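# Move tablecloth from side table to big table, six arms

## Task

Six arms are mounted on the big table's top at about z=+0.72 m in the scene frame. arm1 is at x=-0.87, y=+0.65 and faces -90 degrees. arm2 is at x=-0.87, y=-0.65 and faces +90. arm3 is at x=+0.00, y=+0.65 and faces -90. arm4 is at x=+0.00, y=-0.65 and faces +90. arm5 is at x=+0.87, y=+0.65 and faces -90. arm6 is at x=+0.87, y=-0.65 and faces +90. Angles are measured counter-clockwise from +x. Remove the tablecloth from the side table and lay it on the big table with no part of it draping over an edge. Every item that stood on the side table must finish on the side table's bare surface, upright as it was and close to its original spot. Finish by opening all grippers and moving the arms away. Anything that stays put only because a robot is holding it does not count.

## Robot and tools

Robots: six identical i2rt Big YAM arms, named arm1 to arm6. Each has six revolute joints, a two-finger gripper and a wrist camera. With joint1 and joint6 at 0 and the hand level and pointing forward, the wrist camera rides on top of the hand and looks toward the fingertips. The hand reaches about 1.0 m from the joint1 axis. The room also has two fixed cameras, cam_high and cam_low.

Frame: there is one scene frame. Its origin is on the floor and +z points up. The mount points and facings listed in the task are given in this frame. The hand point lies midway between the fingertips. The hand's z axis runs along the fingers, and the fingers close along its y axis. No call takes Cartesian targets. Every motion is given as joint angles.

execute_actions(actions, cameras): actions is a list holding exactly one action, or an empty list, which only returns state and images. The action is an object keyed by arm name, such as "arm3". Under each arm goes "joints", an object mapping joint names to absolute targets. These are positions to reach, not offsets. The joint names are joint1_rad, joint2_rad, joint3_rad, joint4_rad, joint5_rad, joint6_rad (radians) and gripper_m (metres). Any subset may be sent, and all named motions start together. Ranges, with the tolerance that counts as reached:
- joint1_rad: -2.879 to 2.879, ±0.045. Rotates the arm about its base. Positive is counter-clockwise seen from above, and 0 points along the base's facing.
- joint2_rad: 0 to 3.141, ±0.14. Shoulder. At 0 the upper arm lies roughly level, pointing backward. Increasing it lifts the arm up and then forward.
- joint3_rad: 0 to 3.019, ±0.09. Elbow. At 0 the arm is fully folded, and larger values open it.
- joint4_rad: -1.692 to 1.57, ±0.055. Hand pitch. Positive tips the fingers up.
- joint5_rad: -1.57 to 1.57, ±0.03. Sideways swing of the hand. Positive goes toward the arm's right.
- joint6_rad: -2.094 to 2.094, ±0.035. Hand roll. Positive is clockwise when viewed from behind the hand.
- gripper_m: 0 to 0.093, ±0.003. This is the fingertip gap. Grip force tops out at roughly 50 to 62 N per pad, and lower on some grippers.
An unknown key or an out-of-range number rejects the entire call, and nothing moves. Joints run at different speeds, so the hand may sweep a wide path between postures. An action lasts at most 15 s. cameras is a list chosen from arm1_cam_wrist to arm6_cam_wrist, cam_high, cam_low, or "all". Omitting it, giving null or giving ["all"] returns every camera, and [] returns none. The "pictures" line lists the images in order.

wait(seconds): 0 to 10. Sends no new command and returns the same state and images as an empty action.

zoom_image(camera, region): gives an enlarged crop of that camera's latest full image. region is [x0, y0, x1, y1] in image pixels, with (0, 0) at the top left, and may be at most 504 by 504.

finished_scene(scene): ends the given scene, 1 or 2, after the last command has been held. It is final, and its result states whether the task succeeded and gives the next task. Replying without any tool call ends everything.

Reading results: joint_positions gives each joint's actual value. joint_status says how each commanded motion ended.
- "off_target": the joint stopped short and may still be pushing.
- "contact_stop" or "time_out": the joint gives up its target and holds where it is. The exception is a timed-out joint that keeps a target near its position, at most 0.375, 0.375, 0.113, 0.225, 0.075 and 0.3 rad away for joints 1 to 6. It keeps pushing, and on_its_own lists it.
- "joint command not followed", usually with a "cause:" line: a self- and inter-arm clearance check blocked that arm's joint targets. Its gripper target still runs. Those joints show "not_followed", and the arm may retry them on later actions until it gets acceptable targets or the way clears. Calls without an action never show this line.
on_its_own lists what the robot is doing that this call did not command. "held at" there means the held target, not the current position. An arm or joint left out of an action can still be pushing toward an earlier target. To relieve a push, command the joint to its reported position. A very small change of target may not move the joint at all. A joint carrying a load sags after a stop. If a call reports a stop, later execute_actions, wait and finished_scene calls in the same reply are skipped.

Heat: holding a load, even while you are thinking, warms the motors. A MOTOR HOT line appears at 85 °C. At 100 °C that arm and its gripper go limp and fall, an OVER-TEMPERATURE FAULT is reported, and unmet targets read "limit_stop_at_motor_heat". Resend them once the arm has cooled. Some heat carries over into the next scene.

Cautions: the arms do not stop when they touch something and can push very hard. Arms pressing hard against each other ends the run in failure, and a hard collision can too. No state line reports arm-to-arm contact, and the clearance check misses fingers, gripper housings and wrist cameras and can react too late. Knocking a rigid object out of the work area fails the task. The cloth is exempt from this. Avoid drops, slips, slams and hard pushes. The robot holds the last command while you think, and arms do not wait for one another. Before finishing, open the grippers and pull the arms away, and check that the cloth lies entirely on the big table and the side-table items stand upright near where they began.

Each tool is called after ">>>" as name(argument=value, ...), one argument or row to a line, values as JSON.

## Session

>>> execute_actions(
  actions=[],
)

Scene clock: 0.00 s.
arm1.joint_positions: joint1_rad=+0.011 joint2_rad=+0.441 joint3_rad=+1.477 joint4_rad=-1.540 joint5_rad=+0.016 joint6_rad=+0.011 gripper_m=+0.095
arm1.joint_status: not commanded
arm1.hand: x=-0.8738 y=+0.5326 z=+1.3540 quat_wxyz=(-0.363, -0.609, -0.608, +0.358) (m; scene frame)
arm2.joint_positions: joint1_rad=+0.005 joint2_rad=+0.436 joint3_rad=+1.463 joint4_rad=-1.545 joint5_rad=+0.016 joint6_rad=+0.012 gripper_m=+0.094
arm2.joint_status: not commanded
arm2.hand: x=-0.8796 y=-0.5321 z=+1.2900 quat_wxyz=(-0.358, +0.617, -0.606, -0.353) (m; scene frame)
arm3.joint_positions: joint1_rad=+0.006 joint2_rad=+0.449 joint3_rad=+1.469 joint4_rad=-1.528 joint5_rad=-0.015 joint6_rad=+0.002 gripper_m=+0.094
arm3.joint_status: not commanded
arm3.hand: x=-0.0021 y=+0.5246 z=+1.2924 quat_wxyz=(-0.358, -0.617, -0.602, +0.359) (m; scene frame)
arm4.joint_positions: joint1_rad=+0.011 joint2_rad=+0.430 joint3_rad=+1.481 joint4_rad=-1.526 joint5_rad=+0.016 joint6_rad=+0.017 gripper_m=+0.095
arm4.joint_status: not commanded
arm4.hand: x=-0.0032 y=-0.5359 z=+1.2898 quat_wxyz=(-0.359, +0.613, -0.594, -0.378) (m; scene frame)
arm5.joint_positions: joint1_rad=-0.012 joint2_rad=+0.426 joint3_rad=+1.468 joint4_rad=-1.529 joint5_rad=+0.015 joint6_rad=+0.009 gripper_m=+0.094
arm5.joint_status: not commanded
arm5.hand: x=+0.8676 y=+0.5391 z=+1.3561 quat_wxyz=(-0.358, -0.616, -0.593, +0.376) (m; scene frame)
arm6.joint_positions: joint1_rad=+0.003 joint2_rad=+0.454 joint3_rad=+1.482 joint4_rad=-1.543 joint5_rad=+0.010 joint6_rad=-0.016 gripper_m=+0.095
arm6.joint_status: not commanded
arm6.hand: x=+0.8676 y=-0.5253 z=+1.3801 quat_wxyz=(-0.356, +0.624, -0.599, -0.354) (m; scene frame)
pictures: arm1_cam_wrist, arm2_cam_wrist, arm3_cam_wrist, arm4_cam_wrist, arm5_cam_wrist, arm6_cam_wrist, cam_high, cam_low
Images, in order (width x height): arm1_cam_wrist 504x504, arm2_cam_wrist 504x504, arm3_cam_wrist 504x504, arm4_cam_wrist 504x504, arm5_cam_wrist 504x504, arm6_cam_wrist 504x504, cam_high 504x504, cam_low 504x504.

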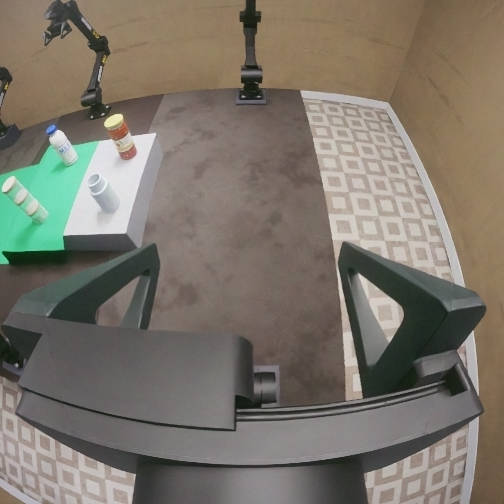

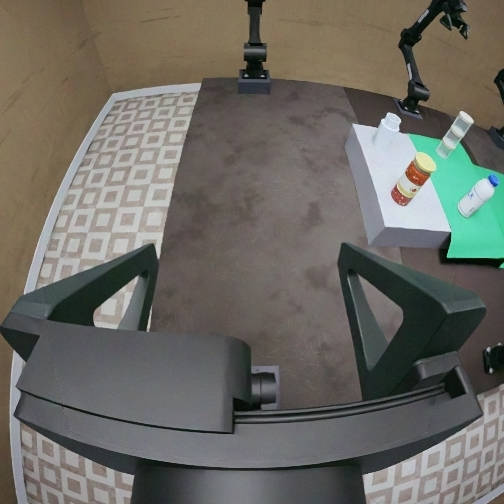

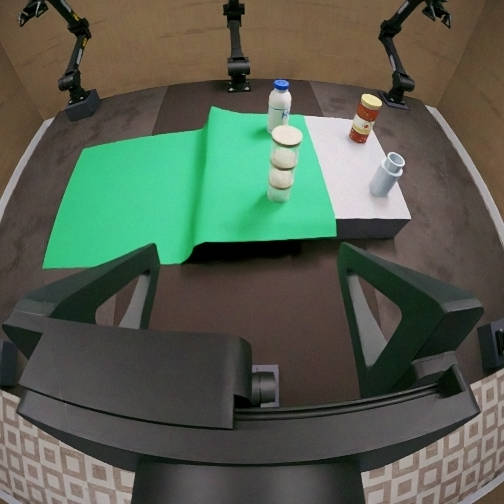

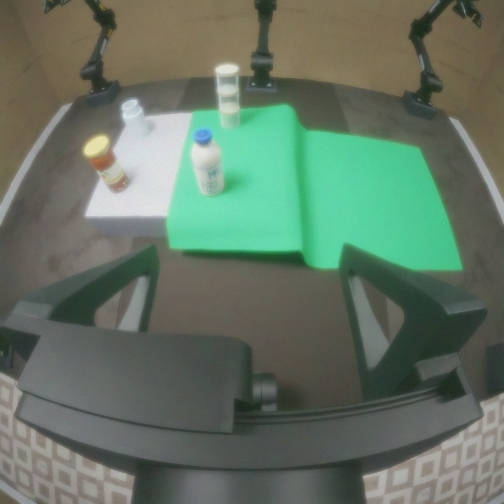

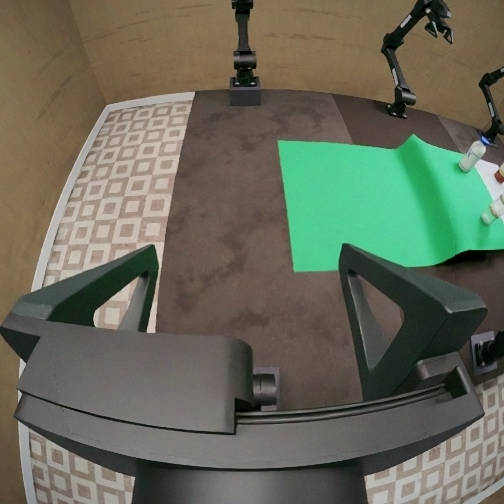

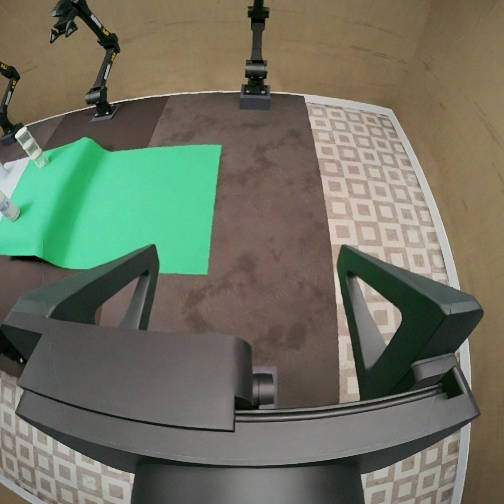

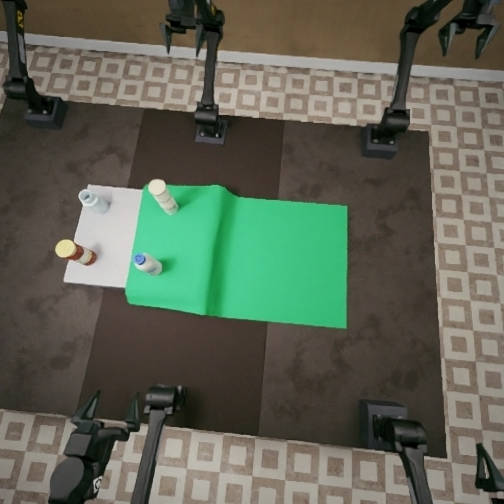

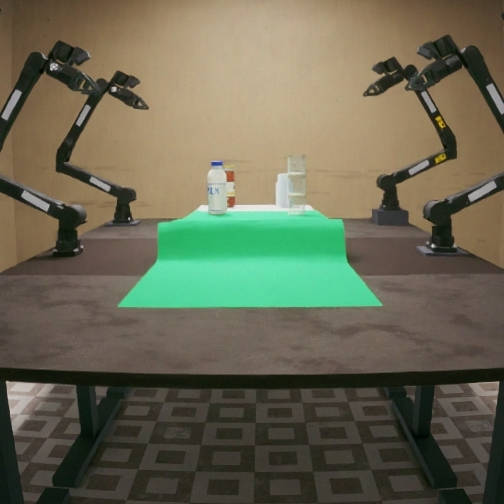

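>>> execute_actions(
  actions=[
    {"arm3":{"joints":{"joint1_rad":-0.155,"joint2_rad":0.85,"joint3_rad":0.35,"joint4_rad":0.17}},"arm4":{"joints":{"joint1_rad":0.2,"joint2_rad":0.95,"joint3_rad":0.38,"joint4_rad":0.27}},"arm5":{"joints":{"joint2_rad":1.85,"joint3_rad":1.2,"joint1_rad":-0.63,"joint4_rad":-0.58,"gripper_m":0}},"arm6":{"joints":{"joint2_rad":1.9,"joint3_rad":1.2,"joint1_rad":0.67,"joint4_rad":-0.58,"gripper_m":0}}},
  ],
  cameras=["arm3_cam_wrist","arm4_cam_wrist","cam_high","cam_low"],
)

Scene clock: 2.37 s.
arm1.joint_positions: joint1_rad=+0.011 joint2_rad=+0.441 joint3_rad=+1.477 joint4_rad=-1.540 joint5_rad=+0.016 joint6_rad=+0.011 gripper_m=+0.095
arm1.joint_status: not commanded
arm1.hand: x=-0.8738 y=+0.5326 z=+1.3540 quat_wxyz=(-0.363, -0.609, -0.608, +0.358) (m; scene frame)
arm2.joint_positions: joint1_rad=+0.005 joint2_rad=+0.436 joint3_rad=+1.463 joint4_rad=-1.545 joint5_rad=+0.016 joint6_rad=+0.012 gripper_m=+0.094
arm2.joint_status: not commanded
arm2.hand: x=-0.8796 y=-0.5321 z=+1.2900 quat_wxyz=(-0.358, +0.617, -0.606, -0.353) (m; scene frame)
arm3.joint_positions: joint1_rad=-0.151 joint2_rad=+0.857 joint3_rad=+0.348 joint4_rad=+0.151 joint5_rad=-0.015 joint6_rad=+0.002 gripper_m=+0.094
arm3.joint_status: all done
arm3.hand: x=-0.0710 y=+0.2674 z=+0.9189 quat_wxyz=(-0.368, -0.631, -0.527, +0.434) (m; scene frame)
arm4.joint_positions: joint1_rad=+0.193 joint2_rad=+0.962 joint3_rad=+0.377 joint4_rad=+0.245 joint5_rad=+0.016 joint6_rad=+0.017 gripper_m=+0.095
arm4.joint_status: all done
arm4.hand: x=-0.0950 y=-0.2500 z=+0.9073 quat_wxyz=(-0.357, +0.635, -0.513, -0.453) (m; scene frame)
arm5.joint_positions: joint1_rad=-0.632 joint2_rad=+1.855 joint3_rad=+1.194 joint4_rad=-0.591 joint5_rad=+0.014 joint6_rad=+0.009 gripper_m=+0.000
arm5.joint_status: all done
arm5.hand: x=+0.5251 y=+0.1940 z=+0.8038 quat_wxyz=(-0.067, -0.885, -0.436, +0.149) (m; scene frame)
arm6.joint_positions: joint1_rad=+0.675 joint2_rad=+1.909 joint3_rad=+1.188 joint4_rad=-0.590 joint5_rad=+0.011 joint6_rad=-0.016 gripper_m=+0.001
arm6.joint_status: all done
arm6.hand: x=+0.5090 y=-0.2199 z=+0.7905 quat_wxyz=(-0.059, +0.903, -0.411, -0.113) (m; scene frame)
pictures: arm3_cam_wrist, arm4_cam_wrist, cam_high, cam_low
Images, in order (width x height): arm3_cam_wrist 504x504, arm4_cam_wrist 504x504, cam_high 504x504, cam_low 504x504.

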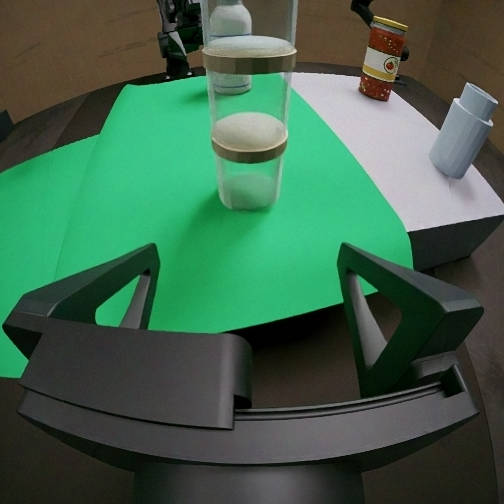

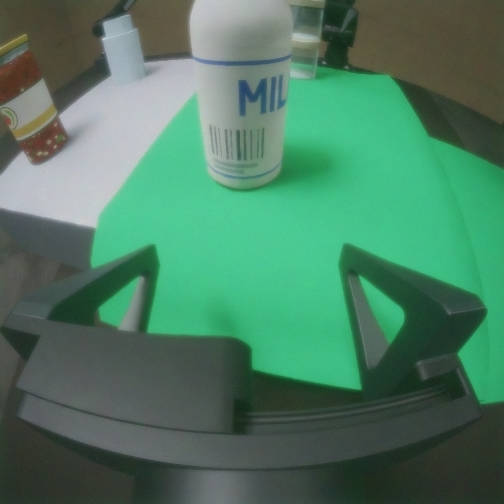

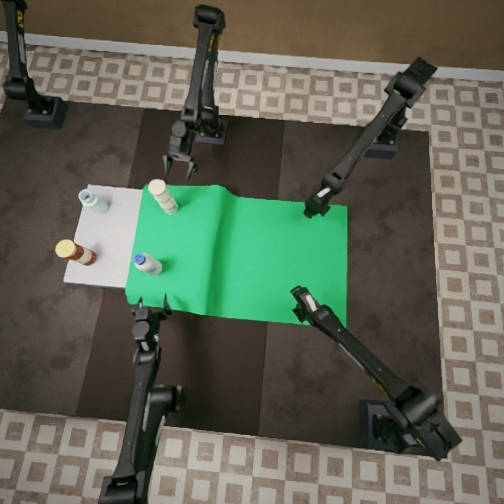

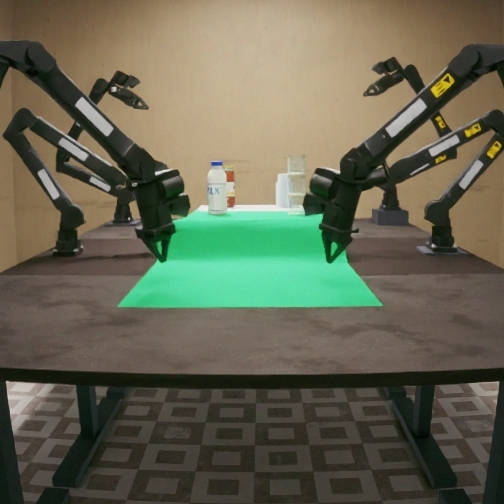

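>>> execute_actions(
  actions=[
    {"arm3":{"joints":{"joint2_rad":1.41,"joint3_rad":0.61,"joint4_rad":0.51}},"arm4":{"joints":{"joint1_rad":0.22,"joint2_rad":1.42,"joint3_rad":0.71,"joint4_rad":0.42}},"arm5":{"joints":{"joint2_rad":2.1}},"arm6":{"joints":{"joint2_rad":2.15}}},
  ],
  cameras=["arm3_cam_wrist","arm4_cam_wrist","cam_low"],
)

Scene clock: 4.20 s.
arm1.joint_positions: joint1_rad=+0.011 joint2_rad=+0.441 joint3_rad=+1.477 joint4_rad=-1.540 joint5_rad=+0.016 joint6_rad=+0.011 gripper_m=+0.095
arm1.joint_status: not commanded
arm1.hand: x=-0.8738 y=+0.5326 z=+1.3540 quat_wxyz=(-0.363, -0.609, -0.608, +0.358) (m; scene frame)
arm2.joint_positions: joint1_rad=+0.005 joint2_rad=+0.436 joint3_rad=+1.463 joint4_rad=-1.545 joint5_rad=+0.016 joint6_rad=+0.012 gripper_m=+0.094
arm2.joint_status: not commanded
arm2.hand: x=-0.8796 y=-0.5321 z=+1.2900 quat_wxyz=(-0.358, +0.617, -0.606, -0.353) (m; scene frame)
arm3.joint_positions: joint1_rad=-0.151 joint2_rad=+1.423 joint3_rad=+0.585 joint4_rad=+0.492 joint5_rad=-0.015 joint6_rad=+0.002 gripper_m=+0.094
arm3.joint_status: all done
arm3.hand: x=-0.0956 y=+0.1385 z=+0.8778 quat_wxyz=(-0.371, -0.628, -0.524, +0.438) (m; scene frame)
arm4.joint_positions: joint1_rad=+0.211 joint2_rad=+1.425 joint3_rad=+0.676 joint4_rad=+0.403 joint5_rad=+0.016 joint6_rad=+0.017 gripper_m=+0.095
arm4.joint_status: all done
arm4.hand: x=-0.1365 y=-0.1221 z=+0.8919 quat_wxyz=(-0.352, +0.641, -0.508, -0.455) (m; scene frame)
arm5.joint_positions: joint1_rad=-0.632 joint2_rad=+1.999 joint3_rad=+1.232 joint4_rad=-0.574 joint5_rad=+0.015 joint6_rad=+0.009 gripper_m=+0.000
arm5.joint_status: all done
arm5.hand: x=+0.5246 y=+0.1935 z=+0.7392 quat_wxyz=(-0.047, -0.890, -0.440, +0.110) (m; scene frame)
arm6.joint_positions: joint1_rad=+0.675 joint2_rad=+2.051 joint3_rad=+1.226 joint4_rad=-0.577 joint5_rad=+0.011 joint6_rad=-0.016 gripper_m=+0.001
arm6.joint_status: all done
arm6.hand: x=+0.5118 y=-0.2233 z=+0.7270 quat_wxyz=(-0.040, +0.907, -0.412, -0.072) (m; scene frame)
pictures: arm3_cam_wrist, arm4_cam_wrist, cam_low
Images, in order (width x height): arm3_cam_wrist 504x504, arm4_cam_wrist 504x504, cam_low 504x504.

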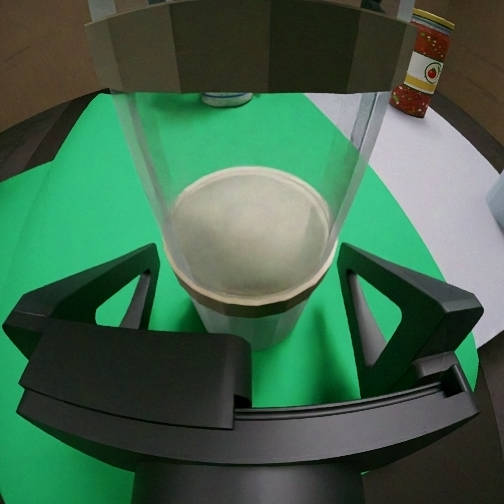

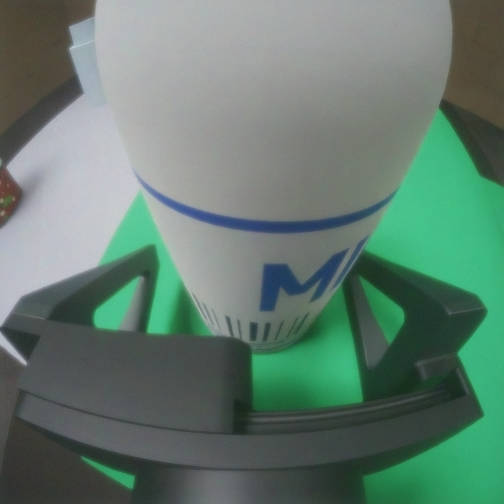

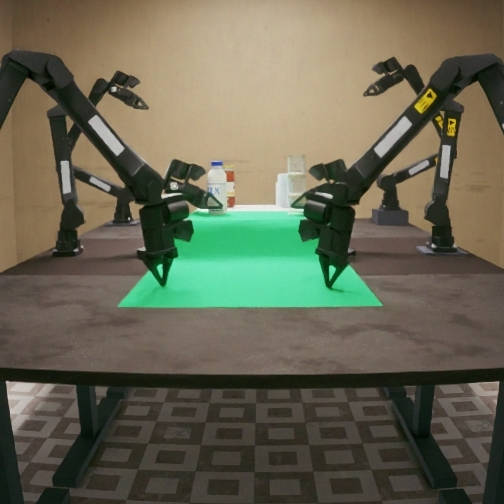

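>>> execute_actions(
  actions=[
    {"arm3":{"joints":{"joint2_rad":1.44}},"arm4":{"joints":{"joint1_rad":0.185}}},
  ],
  cameras=[],
)

>>> execute_actions(
  actions=[
    {"arm3":{"joints":{"gripper_m":0.03}},"arm4":{"joints":{"gripper_m":0.03}}},
  ],
  cameras=["arm3_cam_wrist"],
)

>>> execute_actions(
  actions=[
    {"arm3":{"joints":{"joint2_rad":1.33,"joint3_rad":0.74,"joint4_rad":0.35}},"arm4":{"joints":{"joint2_rad":1.31,"joint3_rad":0.83,"joint4_rad":0.26}}},
  ],
  cameras=["cam_low"],
)

Scene clock: 5.33 s.
arm1.joint_positions: joint1_rad=+0.011 joint2_rad=+0.441 joint3_rad=+1.477 joint4_rad=-1.540 joint5_rad=+0.016 joint6_rad=+0.011 gripper_m=+0.095
arm1.joint_status: not commanded
arm1.hand: x=-0.8738 y=+0.5326 z=+1.3540 quat_wxyz=(-0.363, -0.609, -0.608, +0.358) (m; scene frame)
arm2.joint_positions: joint1_rad=+0.005 joint2_rad=+0.436 joint3_rad=+1.463 joint4_rad=-1.545 joint5_rad=+0.016 joint6_rad=+0.012 gripper_m=+0.094
arm2.joint_status: not commanded
arm2.hand: x=-0.8796 y=-0.5321 z=+1.2900 quat_wxyz=(-0.358, +0.617, -0.606, -0.353) (m; scene frame)
arm3.joint_positions: joint1_rad=-0.151 joint2_rad=+1.435 joint3_rad=+0.585 joint4_rad=+0.492 joint5_rad=-0.015 joint6_rad=+0.002 gripper_m=+0.094
arm3.joint_status: all done
arm3.hand: x=-0.0956 y=+0.1384 z=+0.8717 quat_wxyz=(-0.368, -0.631, -0.527, +0.434) (m; scene frame)
arm4.joint_positions: joint1_rad=+0.193 joint2_rad=+1.425 joint3_rad=+0.676 joint4_rad=+0.403 joint5_rad=+0.016 joint6_rad=+0.017 gripper_m=+0.095
arm4.joint_status: all done
arm4.hand: x=-0.1274 y=-0.1199 z=+0.8919 quat_wxyz=(-0.356, +0.637, -0.514, -0.452) (m; scene frame)
arm5.joint_positions: joint1_rad=-0.632 joint2_rad=+1.999 joint3_rad=+1.232 joint4_rad=-0.574 joint5_rad=+0.015 joint6_rad=+0.009 gripper_m=+0.000
arm5.joint_status: not commanded
arm5.hand: x=+0.5246 y=+0.1935 z=+0.7392 quat_wxyz=(-0.047, -0.890, -0.440, +0.110) (m; scene frame)
arm6.joint_positions: joint1_rad=+0.675 joint2_rad=+2.051 joint3_rad=+1.226 joint4_rad=-0.577 joint5_rad=+0.011 joint6_rad=-0.016 gripper_m=+0.001
arm6.joint_status: not commanded
arm6.hand: x=+0.5118 y=-0.2233 z=+0.7270 quat_wxyz=(-0.040, +0.907, -0.412, -0.072) (m; scene frame)
pictures: none
No camera images: the call's "cameras" was empty. Leave "cameras" out to get every camera's image.

Scene clock: 5.97 s.
arm1.joint_positions: joint1_rad=+0.011 joint2_rad=+0.441 joint3_rad=+1.477 joint4_rad=-1.540 joint5_rad=+0.016 joint6_rad=+0.011 gripper_m=+0.095
arm1.joint_status: not commanded
arm1.hand: x=-0.8738 y=+0.5326 z=+1.3540 quat_wxyz=(-0.363, -0.609, -0.608, +0.358) (m; scene frame)
arm2.joint_positions: joint1_rad=+0.005 joint2_rad=+0.436 joint3_rad=+1.463 joint4_rad=-1.545 joint5_rad=+0.016 joint6_rad=+0.012 gripper_m=+0.094
arm2.joint_status: not commanded
arm2.hand: x=-0.8796 y=-0.5321 z=+1.2900 quat_wxyz=(-0.358, +0.617, -0.606, -0.353) (m; scene frame)
arm3.joint_positions: joint1_rad=-0.151 joint2_rad=+1.435 joint3_rad=+0.585 joint4_rad=+0.492 joint5_rad=-0.015 joint6_rad=+0.002 gripper_m=+0.059
arm3.joint_status: gripper_m off_target (ended at +0.059, target +0.030)
arm3.hand: x=-0.0957 y=+0.1384 z=+0.8717 quat_wxyz=(-0.368, -0.631, -0.526, +0.435) (m; scene frame)
arm4.joint_positions: joint1_rad=+0.193 joint2_rad=+1.425 joint3_rad=+0.676 joint4_rad=+0.403 joint5_rad=+0.014 joint6_rad=+0.018 gripper_m=+0.066
arm4.joint_status: gripper_m off_target (ended at +0.066, target +0.030)
arm4.hand: x=-0.1274 y=-0.1199 z=+0.8919 quat_wxyz=(-0.355, +0.637, -0.514, -0.452) (m; scene frame)
arm5.joint_positions: joint1_rad=-0.632 joint2_rad=+1.999 joint3_rad=+1.232 joint4_rad=-0.574 joint5_rad=+0.015 joint6_rad=+0.009 gripper_m=+0.000
arm5.joint_status: not commanded
arm5.hand: x=+0.5246 y=+0.1935 z=+0.7392 quat_wxyz=(-0.047, -0.890, -0.440, +0.110) (m; scene frame)
arm6.joint_positions: joint1_rad=+0.675 joint2_rad=+2.051 joint3_rad=+1.226 joint4_rad=-0.577 joint5_rad=+0.011 joint6_rad=-0.016 gripper_m=+0.001
arm6.joint_status: not commanded
arm6.hand: x=+0.5118 y=-0.2233 z=+0.7270 quat_wxyz=(-0.040, +0.907, -0.412, -0.072) (m; scene frame)
pictures: arm3_cam_wrist
Images, in order (width x height): arm3_cam_wrist 504x504.

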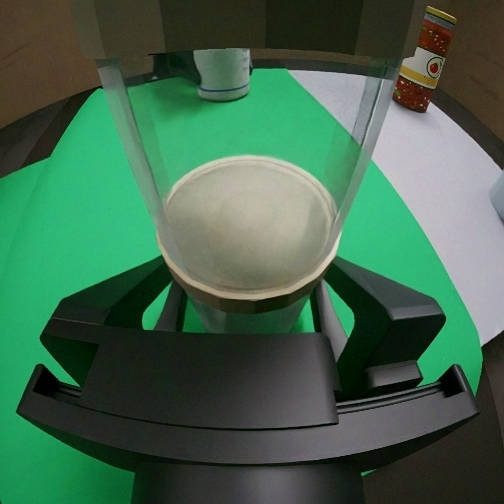

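Scene clock: 7.00 s.
arm1.joint_positions: joint1_rad=+0.011 joint2_rad=+0.441 joint3_rad=+1.477 joint4_rad=-1.540 joint5_rad=+0.016 joint6_rad=+0.011 gripper_m=+0.095
arm1.joint_status: not commanded
arm1.hand: x=-0.8738 y=+0.5326 z=+1.3540 quat_wxyz=(-0.363, -0.609, -0.608, +0.358) (m; scene frame)
arm2.joint_positions: joint1_rad=+0.005 joint2_rad=+0.436 joint3_rad=+1.463 joint4_rad=-1.545 joint5_rad=+0.016 joint6_rad=+0.012 gripper_m=+0.094
arm2.joint_status: not commanded
arm2.hand: x=-0.8796 y=-0.5321 z=+1.2900 quat_wxyz=(-0.358, +0.617, -0.606, -0.353) (m; scene frame)
arm3.joint_positions: joint1_rad=-0.151 joint2_rad=+1.354 joint3_rad=+0.670 joint4_rad=+0.339 joint5_rad=-0.015 joint6_rad=+0.002 gripper_m=+0.059
arm3.joint_status: all done
arm3.hand: x=-0.0983 y=+0.1248 z=+0.9206 quat_wxyz=(-0.372, -0.628, -0.524, +0.439) (m; scene frame)
arm4.joint_positions: joint1_rad=+0.193 joint2_rad=+1.349 joint3_rad=+0.750 joint4_rad=+0.247 joint5_rad=+0.014 joint6_rad=+0.018 gripper_m=+0.066
arm4.joint_status: all done
arm4.hand: x=-0.1288 y=-0.1142 z=+0.9347 quat_wxyz=(-0.353, +0.638, -0.515, -0.450) (m; scene frame)
arm5.joint_positions: joint1_rad=-0.632 joint2_rad=+1.999 joint3_rad=+1.232 joint4_rad=-0.574 joint5_rad=+0.015 joint6_rad=+0.009 gripper_m=+0.000
arm5.joint_status: not commanded
arm5.hand: x=+0.5246 y=+0.1935 z=+0.7392 quat_wxyz=(-0.047, -0.890, -0.440, +0.110) (m; scene frame)
arm6.joint_positions: joint1_rad=+0.675 joint2_rad=+2.051 joint3_rad=+1.226 joint4_rad=-0.577 joint5_rad=+0.011 joint6_rad=-0.016 gripper_m=+0.001
arm6.joint_status: not commanded
arm6.hand: x=+0.5118 y=-0.2233 z=+0.7270 quat_wxyz=(-0.040, +0.907, -0.412, -0.072) (m; scene frame)
pictures: cam_low
Images, in order (width x height): cam_low 504x504.

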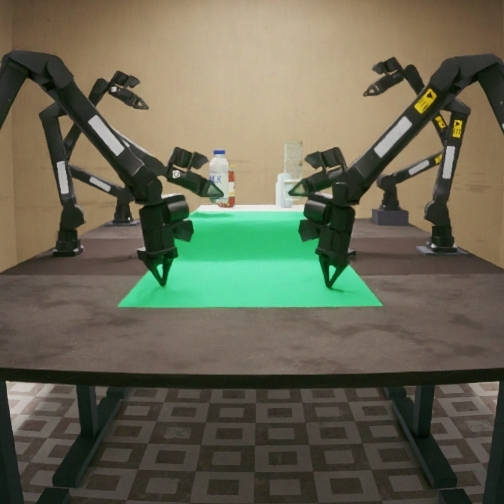

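>>> execute_actions(
  actions=[
    {"arm5":{"joints":{"joint2_rad":1.98,"joint3_rad":1.0,"joint1_rad":-0.27}},"arm6":{"joints":{"joint2_rad":2.03,"joint3_rad":1.0,"joint1_rad":0.3}}},
  ],
  cameras=["cam_high"],
)

>>> execute_actions(
  actions=[
    {"arm5":{"joints":{"joint2_rad":1.94,"joint3_rad":0.94,"joint1_rad":0.05}},"arm6":{"joints":{"joint2_rad":1.99,"joint3_rad":0.94,"joint1_rad":-0.03}},"arm3":{"joints":{"joint2_rad":1.41,"joint3_rad":0.61,"joint4_rad":0.51}},"arm4":{"joints":{"joint2_rad":1.39,"joint3_rad":0.70,"joint4_rad":0.42}}},
  ],
  cameras=["cam_high","cam_low"],
)

Scene clock: 9.23 s.
arm1.joint_positions: joint1_rad=+0.011 joint2_rad=+0.441 joint3_rad=+1.477 joint4_rad=-1.540 joint5_rad=+0.016 joint6_rad=+0.011 gripper_m=+0.095
arm1.joint_status: not commanded
arm1.hand: x=-0.8738 y=+0.5326 z=+1.3540 quat_wxyz=(-0.363, -0.609, -0.608, +0.358) (m; scene frame)
arm2.joint_positions: joint1_rad=+0.005 joint2_rad=+0.436 joint3_rad=+1.463 joint4_rad=-1.545 joint5_rad=+0.016 joint6_rad=+0.012 gripper_m=+0.094
arm2.joint_status: not commanded
arm2.hand: x=-0.8796 y=-0.5321 z=+1.2900 quat_wxyz=(-0.358, +0.617, -0.606, -0.353) (m; scene frame)
arm3.joint_positions: joint1_rad=-0.151 joint2_rad=+1.354 joint3_rad=+0.670 joint4_rad=+0.339 joint5_rad=-0.015 joint6_rad=+0.002 gripper_m=+0.059
arm3.joint_status: not commanded
arm3.hand: x=-0.0983 y=+0.1248 z=+0.9206 quat_wxyz=(-0.372, -0.628, -0.524, +0.439) (m; scene frame)
arm4.joint_positions: joint1_rad=+0.193 joint2_rad=+1.349 joint3_rad=+0.750 joint4_rad=+0.247 joint5_rad=+0.014 joint6_rad=+0.018 gripper_m=+0.066
arm4.joint_status: not commanded
arm4.hand: x=-0.1288 y=-0.1142 z=+0.9347 quat_wxyz=(-0.353, +0.638, -0.515, -0.450) (m; scene frame)
arm5.joint_positions: joint1_rad=-0.280 joint2_rad=+1.893 joint3_rad=+1.054 joint4_rad=-0.563 joint5_rad=+0.030 joint6_rad=+0.009 gripper_m=+0.000
arm5.joint_status: all done
arm5.hand: x=+0.7203 y=+0.1695 z=+0.7375 quat_wxyz=(-0.040, -0.802, -0.590, +0.081) (m; scene frame)
arm6.joint_positions: joint1_rad=+0.313 joint2_rad=+1.949 joint3_rad=+1.040 joint4_rad=-0.569 joint5_rad=-0.012 joint6_rad=-0.016 gripper_m=+0.001
arm6.joint_status: all done
arm6.hand: x=+0.7074 y=-0.1961 z=+0.7266 quat_wxyz=(-0.021, +0.821, -0.569, -0.040) (m; scene frame)
pictures: cam_high
Images, in order (width x height): cam_high 504x504.

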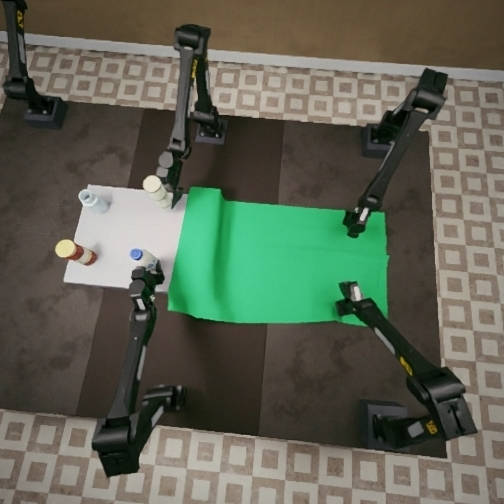

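Scene clock: 10.30 s.
arm1.joint_positions: joint1_rad=+0.011 joint2_rad=+0.441 joint3_rad=+1.477 joint4_rad=-1.540 joint5_rad=+0.016 joint6_rad=+0.011 gripper_m=+0.095
arm1.joint_status: not commanded
arm1.hand: x=-0.8738 y=+0.5326 z=+1.3540 quat_wxyz=(-0.363, -0.609, -0.608, +0.358) (m; scene frame)
arm2.joint_positions: joint1_rad=+0.005 joint2_rad=+0.436 joint3_rad=+1.463 joint4_rad=-1.545 joint5_rad=+0.016 joint6_rad=+0.012 gripper_m=+0.094
arm2.joint_status: not commanded
arm2.hand: x=-0.8796 y=-0.5321 z=+1.2900 quat_wxyz=(-0.358, +0.617, -0.606, -0.353) (m; scene frame)
arm3.joint_positions: joint1_rad=-0.151 joint2_rad=+1.432 joint3_rad=+0.596 joint4_rad=+0.473 joint5_rad=-0.015 joint6_rad=+0.002 gripper_m=+0.059
arm3.joint_status: all done
arm3.hand: x=-0.0961 y=+0.1360 z=+0.8745 quat_wxyz=(-0.367, -0.632, -0.527, +0.433) (m; scene frame)
arm4.joint_positions: joint1_rad=+0.193 joint2_rad=+1.410 joint3_rad=+0.678 joint4_rad=+0.369 joint5_rad=+0.014 joint6_rad=+0.018 gripper_m=+0.066
arm4.joint_status: all done
arm4.hand: x=-0.1267 y=-0.1226 z=+0.8932 quat_wxyz=(-0.351, +0.641, -0.517, -0.447) (m; scene frame)
arm5.joint_positions: joint1_rad=+0.041 joint2_rad=+1.857 joint3_rad=+0.995 joint4_rad=-0.563 joint5_rad=+0.033 joint6_rad=+0.009 gripper_m=+0.000
arm5.joint_status: all done
arm5.hand: x=+0.8778 y=+0.1710 z=+0.7367 quat_wxyz=(-0.042, -0.698, -0.711, +0.067) (m; scene frame)
arm6.joint_positions: joint1_rad=-0.021 joint2_rad=+1.917 joint3_rad=+0.983 joint4_rad=-0.568 joint5_rad=-0.012 joint6_rad=-0.016 gripper_m=+0.001
arm6.joint_status: all done
arm6.hand: x=+0.8658 y=-0.1922 z=+0.7266 quat_wxyz=(-0.019, +0.715, -0.699, -0.027) (m; scene frame)
pictures: cam_high, cam_low
Images, in order (width x height): cam_high 504x504, cam_low 504x504.

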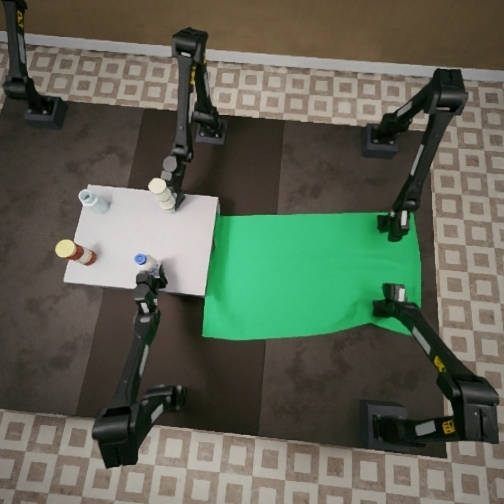

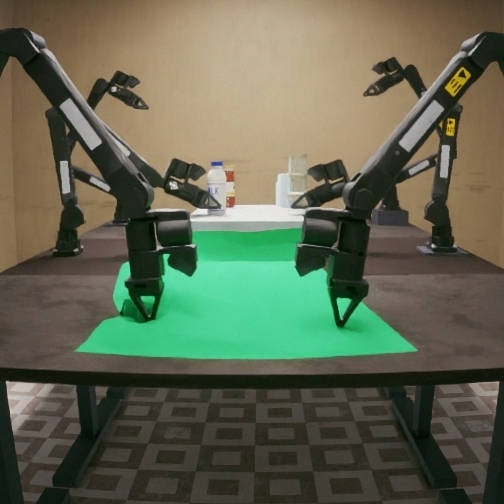

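>>> execute_actions(
  actions=[
    {"arm5":{"joints":{"joint1_rad":0.1}},"arm6":{"joints":{"joint1_rad":-0.1}},"arm3":{"joints":{"joint3_rad":0.585}},"arm4":{"joints":{"joint3_rad":0.68}}},
  ],
  cameras=[],
)

>>> execute_actions(
  actions=[
    {"arm5":{"joints":{"joint2_rad":1.5}},"arm6":{"joints":{"joint2_rad":1.5}},"arm3":{"joints":{"gripper_m":0.093}},"arm4":{"joints":{"gripper_m":0.093}}},
  ],
  cameras=[],
)

>>> execute_actions(
  actions=[
    {"arm3":{"joints":{"joint2_rad":0.75,"joint3_rad":0.3,"joint4_rad":0.15}},"arm4":{"joints":{"joint2_rad":0.85,"joint3_rad":0.38,"joint4_rad":0.17}}},
  ],
  cameras=["cam_high","cam_low","arm3_cam_wrist"],
)

Scene clock: 12.43 s.
arm1.joint_positions: joint1_rad=+0.011 joint2_rad=+0.441 joint3_rad=+1.477 joint4_rad=-1.540 joint5_rad=+0.016 joint6_rad=+0.011 gripper_m=+0.095
arm1.joint_status: not commanded
arm1.hand: x=-0.8738 y=+0.5326 z=+1.3540 quat_wxyz=(-0.363, -0.609, -0.608, +0.358) (m; scene frame)
arm2.joint_positions: joint1_rad=+0.005 joint2_rad=+0.436 joint3_rad=+1.463 joint4_rad=-1.545 joint5_rad=+0.016 joint6_rad=+0.012 gripper_m=+0.094
arm2.joint_status: not commanded
arm2.hand: x=-0.8796 y=-0.5321 z=+1.2900 quat_wxyz=(-0.358, +0.617, -0.606, -0.353) (m; scene frame)
arm3.joint_positions: joint1_rad=-0.151 joint2_rad=+1.431 joint3_rad=+0.584 joint4_rad=+0.484 joint5_rad=-0.015 joint6_rad=+0.002 gripper_m=+0.059
arm3.joint_status: all done
arm3.hand: x=-0.0955 y=+0.1395 z=+0.8715 quat_wxyz=(-0.367, -0.632, -0.527, +0.433) (m; scene frame)
arm4.joint_positions: joint1_rad=+0.193 joint2_rad=+1.410 joint3_rad=+0.672 joint4_rad=+0.379 joint5_rad=+0.014 joint6_rad=+0.018 gripper_m=+0.066
arm4.joint_status: all done
arm4.hand: x=-0.1264 y=-0.1240 z=+0.8921 quat_wxyz=(-0.352, +0.640, -0.516, -0.448) (m; scene frame)
arm5.joint_positions: joint1_rad=+0.055 joint2_rad=+1.857 joint3_rad=+0.995 joint4_rad=-0.563 joint5_rad=+0.036 joint6_rad=+0.009 gripper_m=+0.000
arm5.joint_status: all done
arm5.hand: x=+0.8842 y=+0.1712 z=+0.7367 quat_wxyz=(-0.041, -0.693, -0.716, +0.068) (m; scene frame)
arm6.joint_positions: joint1_rad=-0.063 joint2_rad=+1.917 joint3_rad=+0.983 joint4_rad=-0.568 joint5_rad=-0.017 joint6_rad=-0.016 gripper_m=+0.001
arm6.joint_status: all done
arm6.hand: x=+0.8840 y=-0.1924 z=+0.7267 quat_wxyz=(-0.018, +0.700, -0.713, -0.028) (m; scene frame)
pictures: none
No camera images: the call's "cameras" was empty. Leave "cameras" out to get every camera's image.

Scene clock: 13.77 s.
arm1.joint_positions: joint1_rad=+0.011 joint2_rad=+0.441 joint3_rad=+1.477 joint4_rad=-1.540 joint5_rad=+0.016 joint6_rad=+0.011 gripper_m=+0.095
arm1.joint_status: not commanded
arm1.hand: x=-0.8738 y=+0.5326 z=+1.3540 quat_wxyz=(-0.363, -0.609, -0.608, +0.358) (m; scene frame)
arm2.joint_positions: joint1_rad=+0.005 joint2_rad=+0.436 joint3_rad=+1.463 joint4_rad=-1.545 joint5_rad=+0.016 joint6_rad=+0.012 gripper_m=+0.094
arm2.joint_status: not commanded
arm2.hand: x=-0.8796 y=-0.5321 z=+1.2900 quat_wxyz=(-0.358, +0.617, -0.606, -0.353) (m; scene frame)
arm3.joint_positions: joint1_rad=-0.151 joint2_rad=+1.425 joint3_rad=+0.584 joint4_rad=+0.491 joint5_rad=-0.015 joint6_rad=+0.002 gripper_m=+0.093
arm3.joint_status: all done
arm3.hand: x=-0.0956 y=+0.1390 z=+0.8763 quat_wxyz=(-0.370, -0.629, -0.525, +0.437) (m; scene frame)
arm4.joint_positions: joint1_rad=+0.193 joint2_rad=+1.409 joint3_rad=+0.672 joint4_rad=+0.395 joint5_rad=+0.014 joint6_rad=+0.018 gripper_m=+0.093
arm4.joint_status: all done
arm4.hand: x=-0.1267 y=-0.1228 z=+0.8964 quat_wxyz=(-0.356, +0.636, -0.513, -0.454) (m; scene frame)
arm5.joint_positions: joint1_rad=+0.094 joint2_rad=+1.491 joint3_rad=+0.923 joint4_rad=-0.580 joint5_rad=+0.018 joint6_rad=+0.009 gripper_m=+0.000
arm5.joint_status: all done
arm5.hand: x=+0.9068 y=+0.1697 z=+0.8788 quat_wxyz=(-0.149, -0.666, -0.715, +0.152) (m; scene frame)
arm6.joint_positions: joint1_rad=-0.097 joint2_rad=+1.490 joint3_rad=+0.921 joint4_rad=-0.581 joint5_rad=+0.007 joint6_rad=-0.016 gripper_m=+0.001
arm6.joint_status: all done
arm6.hand: x=+0.9049 y=-0.1697 z=+0.8987 quat_wxyz=(-0.156, +0.673, -0.710, -0.137) (m; scene frame)
pictures: none
No camera images: the call's "cameras" was empty. Leave "cameras" out to get every camera's image.

Scene clock: 15.10 s.
arm1.joint_positions: joint1_rad=+0.011 joint2_rad=+0.441 joint3_rad=+1.477 joint4_rad=-1.540 joint5_rad=+0.016 joint6_rad=+0.011 gripper_m=+0.095
arm1.joint_status: not commanded
arm1.hand: x=-0.8738 y=+0.5326 z=+1.3540 quat_wxyz=(-0.363, -0.609, -0.608, +0.358) (m; scene frame)
arm2.joint_positions: joint1_rad=+0.005 joint2_rad=+0.436 joint3_rad=+1.463 joint4_rad=-1.545 joint5_rad=+0.016 joint6_rad=+0.012 gripper_m=+0.094
arm2.joint_status: not commanded
arm2.hand: x=-0.8796 y=-0.5321 z=+1.2900 quat_wxyz=(-0.358, +0.617, -0.606, -0.353) (m; scene frame)
arm3.joint_positions: joint1_rad=-0.151 joint2_rad=+0.747 joint3_rad=+0.293 joint4_rad=+0.156 joint5_rad=-0.015 joint6_rad=+0.004 gripper_m=+0.093
arm3.joint_status: all done
arm3.hand: x=-0.0672 y=+0.2875 z=+0.9284 quat_wxyz=(-0.384, -0.618, -0.515, +0.453) (m; scene frame)
arm4.joint_positions: joint1_rad=+0.193 joint2_rad=+0.851 joint3_rad=+0.376 joint4_rad=+0.180 joint5_rad=+0.014 joint6_rad=+0.016 gripper_m=+0.093
arm4.joint_status: all done
arm4.hand: x=-0.0923 y=-0.2626 z=+0.9341 quat_wxyz=(-0.368, +0.626, -0.504, -0.468) (m; scene frame)
arm5.joint_positions: joint1_rad=+0.094 joint2_rad=+1.491 joint3_rad=+0.923 joint4_rad=-0.580 joint5_rad=+0.018 joint6_rad=+0.009 gripper_m=+0.000
arm5.joint_status: not commanded
arm5.hand: x=+0.9068 y=+0.1697 z=+0.8788 quat_wxyz=(-0.149, -0.666, -0.715, +0.152) (m; scene frame)
arm6.joint_positions: joint1_rad=-0.097 joint2_rad=+1.490 joint3_rad=+0.921 joint4_rad=-0.581 joint5_rad=+0.007 joint6_rad=-0.016 gripper_m=+0.001
arm6.joint_status: not commanded
arm6.hand: x=+0.9049 y=-0.1697 z=+0.8987 quat_wxyz=(-0.156, +0.673, -0.710, -0.137) (m; scene frame)
pictures: arm3_cam_wrist, cam_high, cam_low
Images, in order (width x height): arm3_cam_wrist 504x504, cam_high 504x504, cam_low 504x504.

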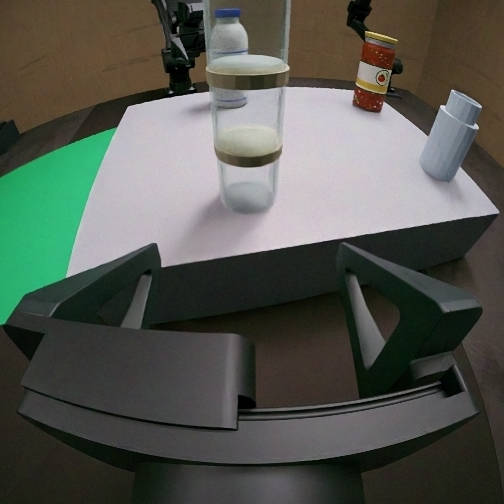

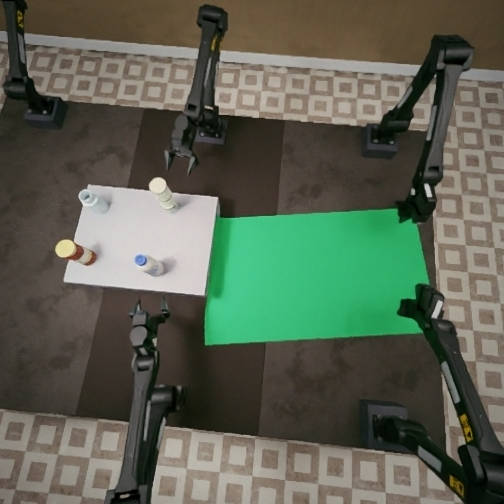

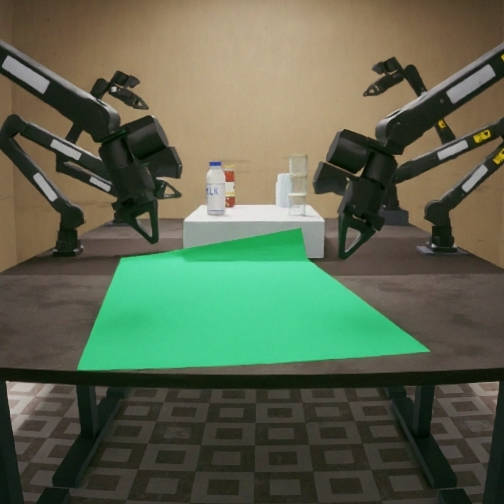

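>>> execute_actions(
  actions=[
    {"arm5":{"joints":{"joint2_rad":1.96}}},
  ],
  cameras=[],
)

>>> execute_actions(
  actions=[
    {"arm5":{"joints":{"joint1_rad":0.25}}},
  ],
  cameras=[],
)

>>> execute_actions(
  actions=[
    {"arm5":{"joints":{"joint2_rad":1.55}}},
  ],
  cameras=["cam_high","cam_low"],
)

Scene clock: 16.50 s.
arm1.joint_positions: joint1_rad=+0.011 joint2_rad=+0.441 joint3_rad=+1.477 joint4_rad=-1.540 joint5_rad=+0.016 joint6_rad=+0.011 gripper_m=+0.095
arm1.joint_status: not commanded
arm1.hand: x=-0.8738 y=+0.5326 z=+1.3540 quat_wxyz=(-0.363, -0.609, -0.608, +0.358) (m; scene frame)
arm2.joint_positions: joint1_rad=+0.005 joint2_rad=+0.436 joint3_rad=+1.463 joint4_rad=-1.545 joint5_rad=+0.016 joint6_rad=+0.012 gripper_m=+0.094
arm2.joint_status: not commanded
arm2.hand: x=-0.8796 y=-0.5321 z=+1.2900 quat_wxyz=(-0.358, +0.617, -0.606, -0.353) (m; scene frame)
arm3.joint_positions: joint1_rad=-0.151 joint2_rad=+0.747 joint3_rad=+0.293 joint4_rad=+0.156 joint5_rad=-0.015 joint6_rad=+0.004 gripper_m=+0.093
arm3.joint_status: not commanded
arm3.hand: x=-0.0672 y=+0.2875 z=+0.9284 quat_wxyz=(-0.384, -0.618, -0.515, +0.453) (m; scene frame)
arm4.joint_positions: joint1_rad=+0.193 joint2_rad=+0.851 joint3_rad=+0.376 joint4_rad=+0.180 joint5_rad=+0.014 joint6_rad=+0.016 gripper_m=+0.093
arm4.joint_status: not commanded
arm4.hand: x=-0.0923 y=-0.2626 z=+0.9341 quat_wxyz=(-0.368, +0.626, -0.504, -0.468) (m; scene frame)
arm5.joint_positions: joint1_rad=+0.094 joint2_rad=+1.841 joint3_rad=+0.971 joint4_rad=-0.582 joint5_rad=+0.018 joint6_rad=+0.009 gripper_m=+0.000
arm5.joint_status: all done
arm5.hand: x=+0.9045 y=+0.1874 z=+0.7358 quat_wxyz=(-0.038, -0.680, -0.731, +0.051) (m; scene frame)
arm6.joint_positions: joint1_rad=-0.097 joint2_rad=+1.490 joint3_rad=+0.921 joint4_rad=-0.581 joint5_rad=+0.007 joint6_rad=-0.016 gripper_m=+0.001
arm6.joint_status: not commanded
arm6.hand: x=+0.9049 y=-0.1697 z=+0.8987 quat_wxyz=(-0.156, +0.673, -0.710, -0.137) (m; scene frame)
pictures: none
No camera images: the call's "cameras" was empty. Leave "cameras" out to get every camera's image.

Scene clock: 17.40 s.
arm1.joint_positions: joint1_rad=+0.011 joint2_rad=+0.441 joint3_rad=+1.477 joint4_rad=-1.540 joint5_rad=+0.016 joint6_rad=+0.011 gripper_m=+0.095
arm1.joint_status: not commanded
arm1.hand: x=-0.8738 y=+0.5326 z=+1.3540 quat_wxyz=(-0.363, -0.609, -0.608, +0.358) (m; scene frame)
arm2.joint_positions: joint1_rad=+0.005 joint2_rad=+0.436 joint3_rad=+1.463 joint4_rad=-1.545 joint5_rad=+0.016 joint6_rad=+0.012 gripper_m=+0.094
arm2.joint_status: not commanded
arm2.hand: x=-0.8796 y=-0.5321 z=+1.2900 quat_wxyz=(-0.358, +0.617, -0.606, -0.353) (m; scene frame)
arm3.joint_positions: joint1_rad=-0.151 joint2_rad=+0.747 joint3_rad=+0.293 joint4_rad=+0.156 joint5_rad=-0.015 joint6_rad=+0.004 gripper_m=+0.093
arm3.joint_status: not commanded
arm3.hand: x=-0.0672 y=+0.2875 z=+0.9284 quat_wxyz=(-0.384, -0.618, -0.515, +0.453) (m; scene frame)
arm4.joint_positions: joint1_rad=+0.193 joint2_rad=+0.851 joint3_rad=+0.376 joint4_rad=+0.180 joint5_rad=+0.014 joint6_rad=+0.016 gripper_m=+0.093
arm4.joint_status: not commanded
arm4.hand: x=-0.0923 y=-0.2626 z=+0.9341 quat_wxyz=(-0.368, +0.626, -0.504, -0.468) (m; scene frame)
arm5.joint_positions: joint1_rad=+0.216 joint2_rad=+1.849 joint3_rad=+0.984 joint4_rad=-0.580 joint5_rad=+0.041 joint6_rad=+0.009 gripper_m=+0.000
arm5.joint_status: all done
arm5.hand: x=+0.9580 y=+0.1881 z=+0.7361 quat_wxyz=(-0.036, -0.634, -0.770, +0.060) (m; scene frame)
arm6.joint_positions: joint1_rad=-0.097 joint2_rad=+1.490 joint3_rad=+0.921 joint4_rad=-0.581 joint5_rad=+0.007 joint6_rad=-0.016 gripper_m=+0.001
arm6.joint_status: not commanded
arm6.hand: x=+0.9049 y=-0.1697 z=+0.8987 quat_wxyz=(-0.156, +0.673, -0.710, -0.137) (m; scene frame)
pictures: none
No camera images: the call's "cameras" was empty. Leave "cameras" out to get every camera's image.

Scene clock: 18.73 s.
arm1.joint_positions: joint1_rad=+0.011 joint2_rad=+0.441 joint3_rad=+1.477 joint4_rad=-1.540 joint5_rad=+0.016 joint6_rad=+0.011 gripper_m=+0.095
arm1.joint_status: not commanded
arm1.hand: x=-0.8738 y=+0.5326 z=+1.3540 quat_wxyz=(-0.363, -0.609, -0.608, +0.358) (m; scene frame)
arm2.joint_positions: joint1_rad=+0.005 joint2_rad=+0.436 joint3_rad=+1.463 joint4_rad=-1.545 joint5_rad=+0.016 joint6_rad=+0.012 gripper_m=+0.094
arm2.joint_status: not commanded
arm2.hand: x=-0.8796 y=-0.5321 z=+1.2900 quat_wxyz=(-0.358, +0.617, -0.606, -0.353) (m; scene frame)
arm3.joint_positions: joint1_rad=-0.151 joint2_rad=+0.747 joint3_rad=+0.293 joint4_rad=+0.156 joint5_rad=-0.015 joint6_rad=+0.004 gripper_m=+0.093
arm3.joint_status: not commanded
arm3.hand: x=-0.0672 y=+0.2875 z=+0.9284 quat_wxyz=(-0.384, -0.618, -0.515, +0.453) (m; scene frame)
arm4.joint_positions: joint1_rad=+0.193 joint2_rad=+0.851 joint3_rad=+0.376 joint4_rad=+0.180 joint5_rad=+0.014 joint6_rad=+0.016 gripper_m=+0.093
arm4.joint_status: not commanded
arm4.hand: x=-0.0923 y=-0.2626 z=+0.9341 quat_wxyz=(-0.368, +0.626, -0.504, -0.468) (m; scene frame)
arm5.joint_positions: joint1_rad=+0.241 joint2_rad=+1.540 joint3_rad=+0.925 joint4_rad=-0.581 joint5_rad=+0.018 joint6_rad=+0.009 gripper_m=+0.000
arm5.joint_status: all done
arm5.hand: x=+0.9765 y=+0.1823 z=+0.8562 quat_wxyz=(-0.141, -0.614, -0.766, +0.126) (m; scene frame)
arm6.joint_positions: joint1_rad=-0.097 joint2_rad=+1.490 joint3_rad=+0.921 joint4_rad=-0.581 joint5_rad=+0.007 joint6_rad=-0.016 gripper_m=+0.001
arm6.joint_status: not commanded
arm6.hand: x=+0.9049 y=-0.1697 z=+0.8987 quat_wxyz=(-0.156, +0.673, -0.710, -0.137) (m; scene frame)
pictures: cam_high, cam_low
Images, in order (width x height): cam_high 504x504, cam_low 504x504.

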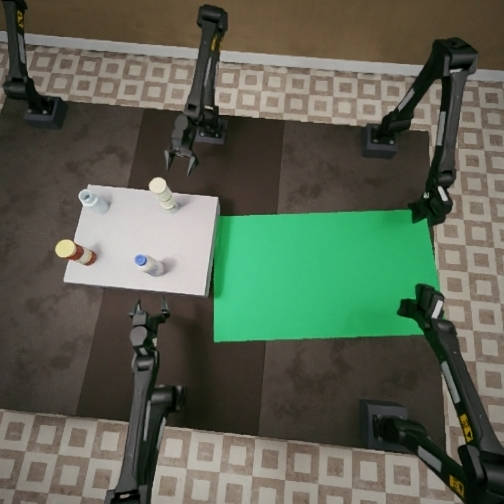

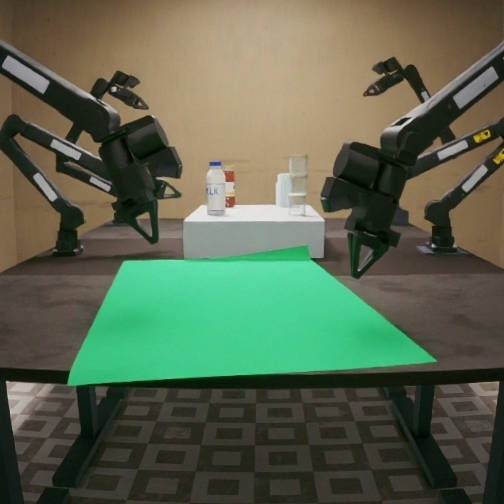

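>>> execute_actions(
  actions=[
    {"arm6":{"joints":{"joint2_rad":2.01}}},
  ],
  cameras=[],
)

>>> execute_actions(
  actions=[
    {"arm6":{"joints":{"joint1_rad":0.01}}},
  ],
  cameras=[],
)

>>> execute_actions(
  actions=[
    {"arm6":{"joints":{"joint2_rad":1.55}}},
  ],
  cameras=["cam_high","cam_low"],
)

Scene clock: 20.33 s.
arm1.joint_positions: joint1_rad=+0.011 joint2_rad=+0.441 joint3_rad=+1.477 joint4_rad=-1.540 joint5_rad=+0.016 joint6_rad=+0.011 gripper_m=+0.095
arm1.joint_status: not commanded
arm1.hand: x=-0.8738 y=+0.5326 z=+1.3540 quat_wxyz=(-0.363, -0.609, -0.608, +0.358) (m; scene frame)
arm2.joint_positions: joint1_rad=+0.005 joint2_rad=+0.436 joint3_rad=+1.463 joint4_rad=-1.545 joint5_rad=+0.016 joint6_rad=+0.012 gripper_m=+0.094
arm2.joint_status: not commanded
arm2.hand: x=-0.8796 y=-0.5321 z=+1.2900 quat_wxyz=(-0.358, +0.617, -0.606, -0.353) (m; scene frame)
arm3.joint_positions: joint1_rad=-0.151 joint2_rad=+0.747 joint3_rad=+0.293 joint4_rad=+0.156 joint5_rad=-0.015 joint6_rad=+0.004 gripper_m=+0.093
arm3.joint_status: not commanded
arm3.hand: x=-0.0672 y=+0.2875 z=+0.9284 quat_wxyz=(-0.384, -0.618, -0.515, +0.453) (m; scene frame)
arm4.joint_positions: joint1_rad=+0.193 joint2_rad=+0.851 joint3_rad=+0.376 joint4_rad=+0.180 joint5_rad=+0.014 joint6_rad=+0.016 gripper_m=+0.093
arm4.joint_status: not commanded
arm4.hand: x=-0.0923 y=-0.2626 z=+0.9341 quat_wxyz=(-0.368, +0.626, -0.504, -0.468) (m; scene frame)
arm5.joint_positions: joint1_rad=+0.241 joint2_rad=+1.540 joint3_rad=+0.925 joint4_rad=-0.581 joint5_rad=+0.018 joint6_rad=+0.009 gripper_m=+0.000
arm5.joint_status: not commanded
arm5.hand: x=+0.9765 y=+0.1823 z=+0.8562 quat_wxyz=(-0.141, -0.614, -0.766, +0.126) (m; scene frame)
arm6.joint_positions: joint1_rad=-0.097 joint2_rad=+1.904 joint3_rad=+0.959 joint4_rad=-0.585 joint5_rad=+0.007 joint6_rad=-0.016 gripper_m=+0.001
arm6.joint_status: all done
arm6.hand: x=+0.9026 y=-0.2077 z=+0.7264 quat_wxyz=(-0.017, +0.688, -0.725, -0.009) (m; scene frame)
pictures: none
No camera images: the call's "cameras" was empty. Leave "cameras" out to get every camera's image.

Scene clock: 21.13 s.
arm1.joint_positions: joint1_rad=+0.011 joint2_rad=+0.441 joint3_rad=+1.477 joint4_rad=-1.540 joint5_rad=+0.016 joint6_rad=+0.011 gripper_m=+0.095
arm1.joint_status: not commanded
arm1.hand: x=-0.8738 y=+0.5326 z=+1.3540 quat_wxyz=(-0.363, -0.609, -0.608, +0.358) (m; scene frame)
arm2.joint_positions: joint1_rad=+0.005 joint2_rad=+0.436 joint3_rad=+1.463 joint4_rad=-1.545 joint5_rad=+0.016 joint6_rad=+0.012 gripper_m=+0.094
arm2.joint_status: not commanded
arm2.hand: x=-0.8796 y=-0.5321 z=+1.2900 quat_wxyz=(-0.358, +0.617, -0.606, -0.353) (m; scene frame)
arm3.joint_positions: joint1_rad=-0.151 joint2_rad=+0.747 joint3_rad=+0.293 joint4_rad=+0.156 joint5_rad=-0.015 joint6_rad=+0.004 gripper_m=+0.093
arm3.joint_status: not commanded
arm3.hand: x=-0.0672 y=+0.2875 z=+0.9284 quat_wxyz=(-0.384, -0.618, -0.515, +0.453) (m; scene frame)
arm4.joint_positions: joint1_rad=+0.193 joint2_rad=+0.851 joint3_rad=+0.376 joint4_rad=+0.180 joint5_rad=+0.014 joint6_rad=+0.016 gripper_m=+0.093
arm4.joint_status: not commanded
arm4.hand: x=-0.0923 y=-0.2626 z=+0.9341 quat_wxyz=(-0.368, +0.626, -0.504, -0.468) (m; scene frame)
arm5.joint_positions: joint1_rad=+0.241 joint2_rad=+1.540 joint3_rad=+0.925 joint4_rad=-0.581 joint5_rad=+0.018 joint6_rad=+0.009 gripper_m=+0.000
arm5.joint_status: not commanded
arm5.hand: x=+0.9765 y=+0.1823 z=+0.8562 quat_wxyz=(-0.141, -0.614, -0.766, +0.126) (m; scene frame)
arm6.joint_positions: joint1_rad=-0.029 joint2_rad=+1.907 joint3_rad=+0.965 joint4_rad=-0.585 joint5_rad=+0.042 joint6_rad=-0.016 gripper_m=+0.001
arm6.joint_status: all done
arm6.hand: x=+0.8785 y=-0.2038 z=+0.7267 quat_wxyz=(-0.030, +0.711, -0.702, +0.001) (m; scene frame)
pictures: none
No camera images: the call's "cameras" was empty. Leave "cameras" out to get every camera's image.

Scene clock: 22.47 s.
arm1.joint_positions: joint1_rad=+0.011 joint2_rad=+0.441 joint3_rad=+1.477 joint4_rad=-1.540 joint5_rad=+0.016 joint6_rad=+0.011 gripper_m=+0.095
arm1.joint_status: not commanded
arm1.hand: x=-0.8738 y=+0.5326 z=+1.3540 quat_wxyz=(-0.363, -0.609, -0.608, +0.358) (m; scene frame)
arm2.joint_positions: joint1_rad=+0.005 joint2_rad=+0.436 joint3_rad=+1.463 joint4_rad=-1.545 joint5_rad=+0.016 joint6_rad=+0.012 gripper_m=+0.094
arm2.joint_status: not commanded
arm2.hand: x=-0.8796 y=-0.5321 z=+1.2900 quat_wxyz=(-0.358, +0.617, -0.606, -0.353) (m; scene frame)
arm3.joint_positions: joint1_rad=-0.151 joint2_rad=+0.747 joint3_rad=+0.293 joint4_rad=+0.156 joint5_rad=-0.015 joint6_rad=+0.004 gripper_m=+0.093
arm3.joint_status: not commanded
arm3.hand: x=-0.0672 y=+0.2875 z=+0.9284 quat_wxyz=(-0.384, -0.618, -0.515, +0.453) (m; scene frame)
arm4.joint_positions: joint1_rad=+0.193 joint2_rad=+0.851 joint3_rad=+0.376 joint4_rad=+0.180 joint5_rad=+0.014 joint6_rad=+0.016 gripper_m=+0.093
arm4.joint_status: not commanded
arm4.hand: x=-0.0923 y=-0.2626 z=+0.9341 quat_wxyz=(-0.368, +0.626, -0.504, -0.468) (m; scene frame)
arm5.joint_positions: joint1_rad=+0.241 joint2_rad=+1.540 joint3_rad=+0.925 joint4_rad=-0.581 joint5_rad=+0.018 joint6_rad=+0.009 gripper_m=+0.000
arm5.joint_status: not commanded
arm5.hand: x=+0.9765 y=+0.1823 z=+0.8562 quat_wxyz=(-0.141, -0.614, -0.766, +0.126) (m; scene frame)
arm6.joint_positions: joint1_rad=+0.007 joint2_rad=+1.540 joint3_rad=+0.922 joint4_rad=-0.584 joint5_rad=+0.012 joint6_rad=-0.016 gripper_m=+0.001
arm6.joint_status: all done
arm6.hand: x=+0.8560 y=-0.1720 z=+0.8756 quat_wxyz=(-0.132, +0.712, -0.678, -0.125) (m; scene frame)
pictures: cam_high, cam_low
Images, in order (width x height): cam_high 504x504, cam_low 504x504.

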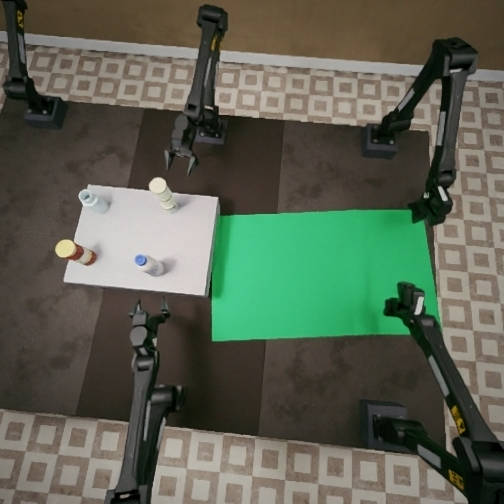

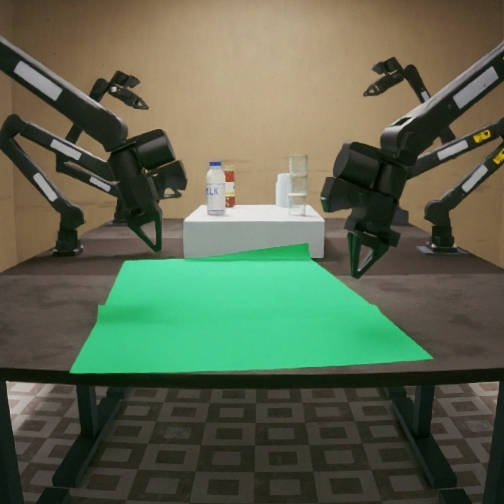

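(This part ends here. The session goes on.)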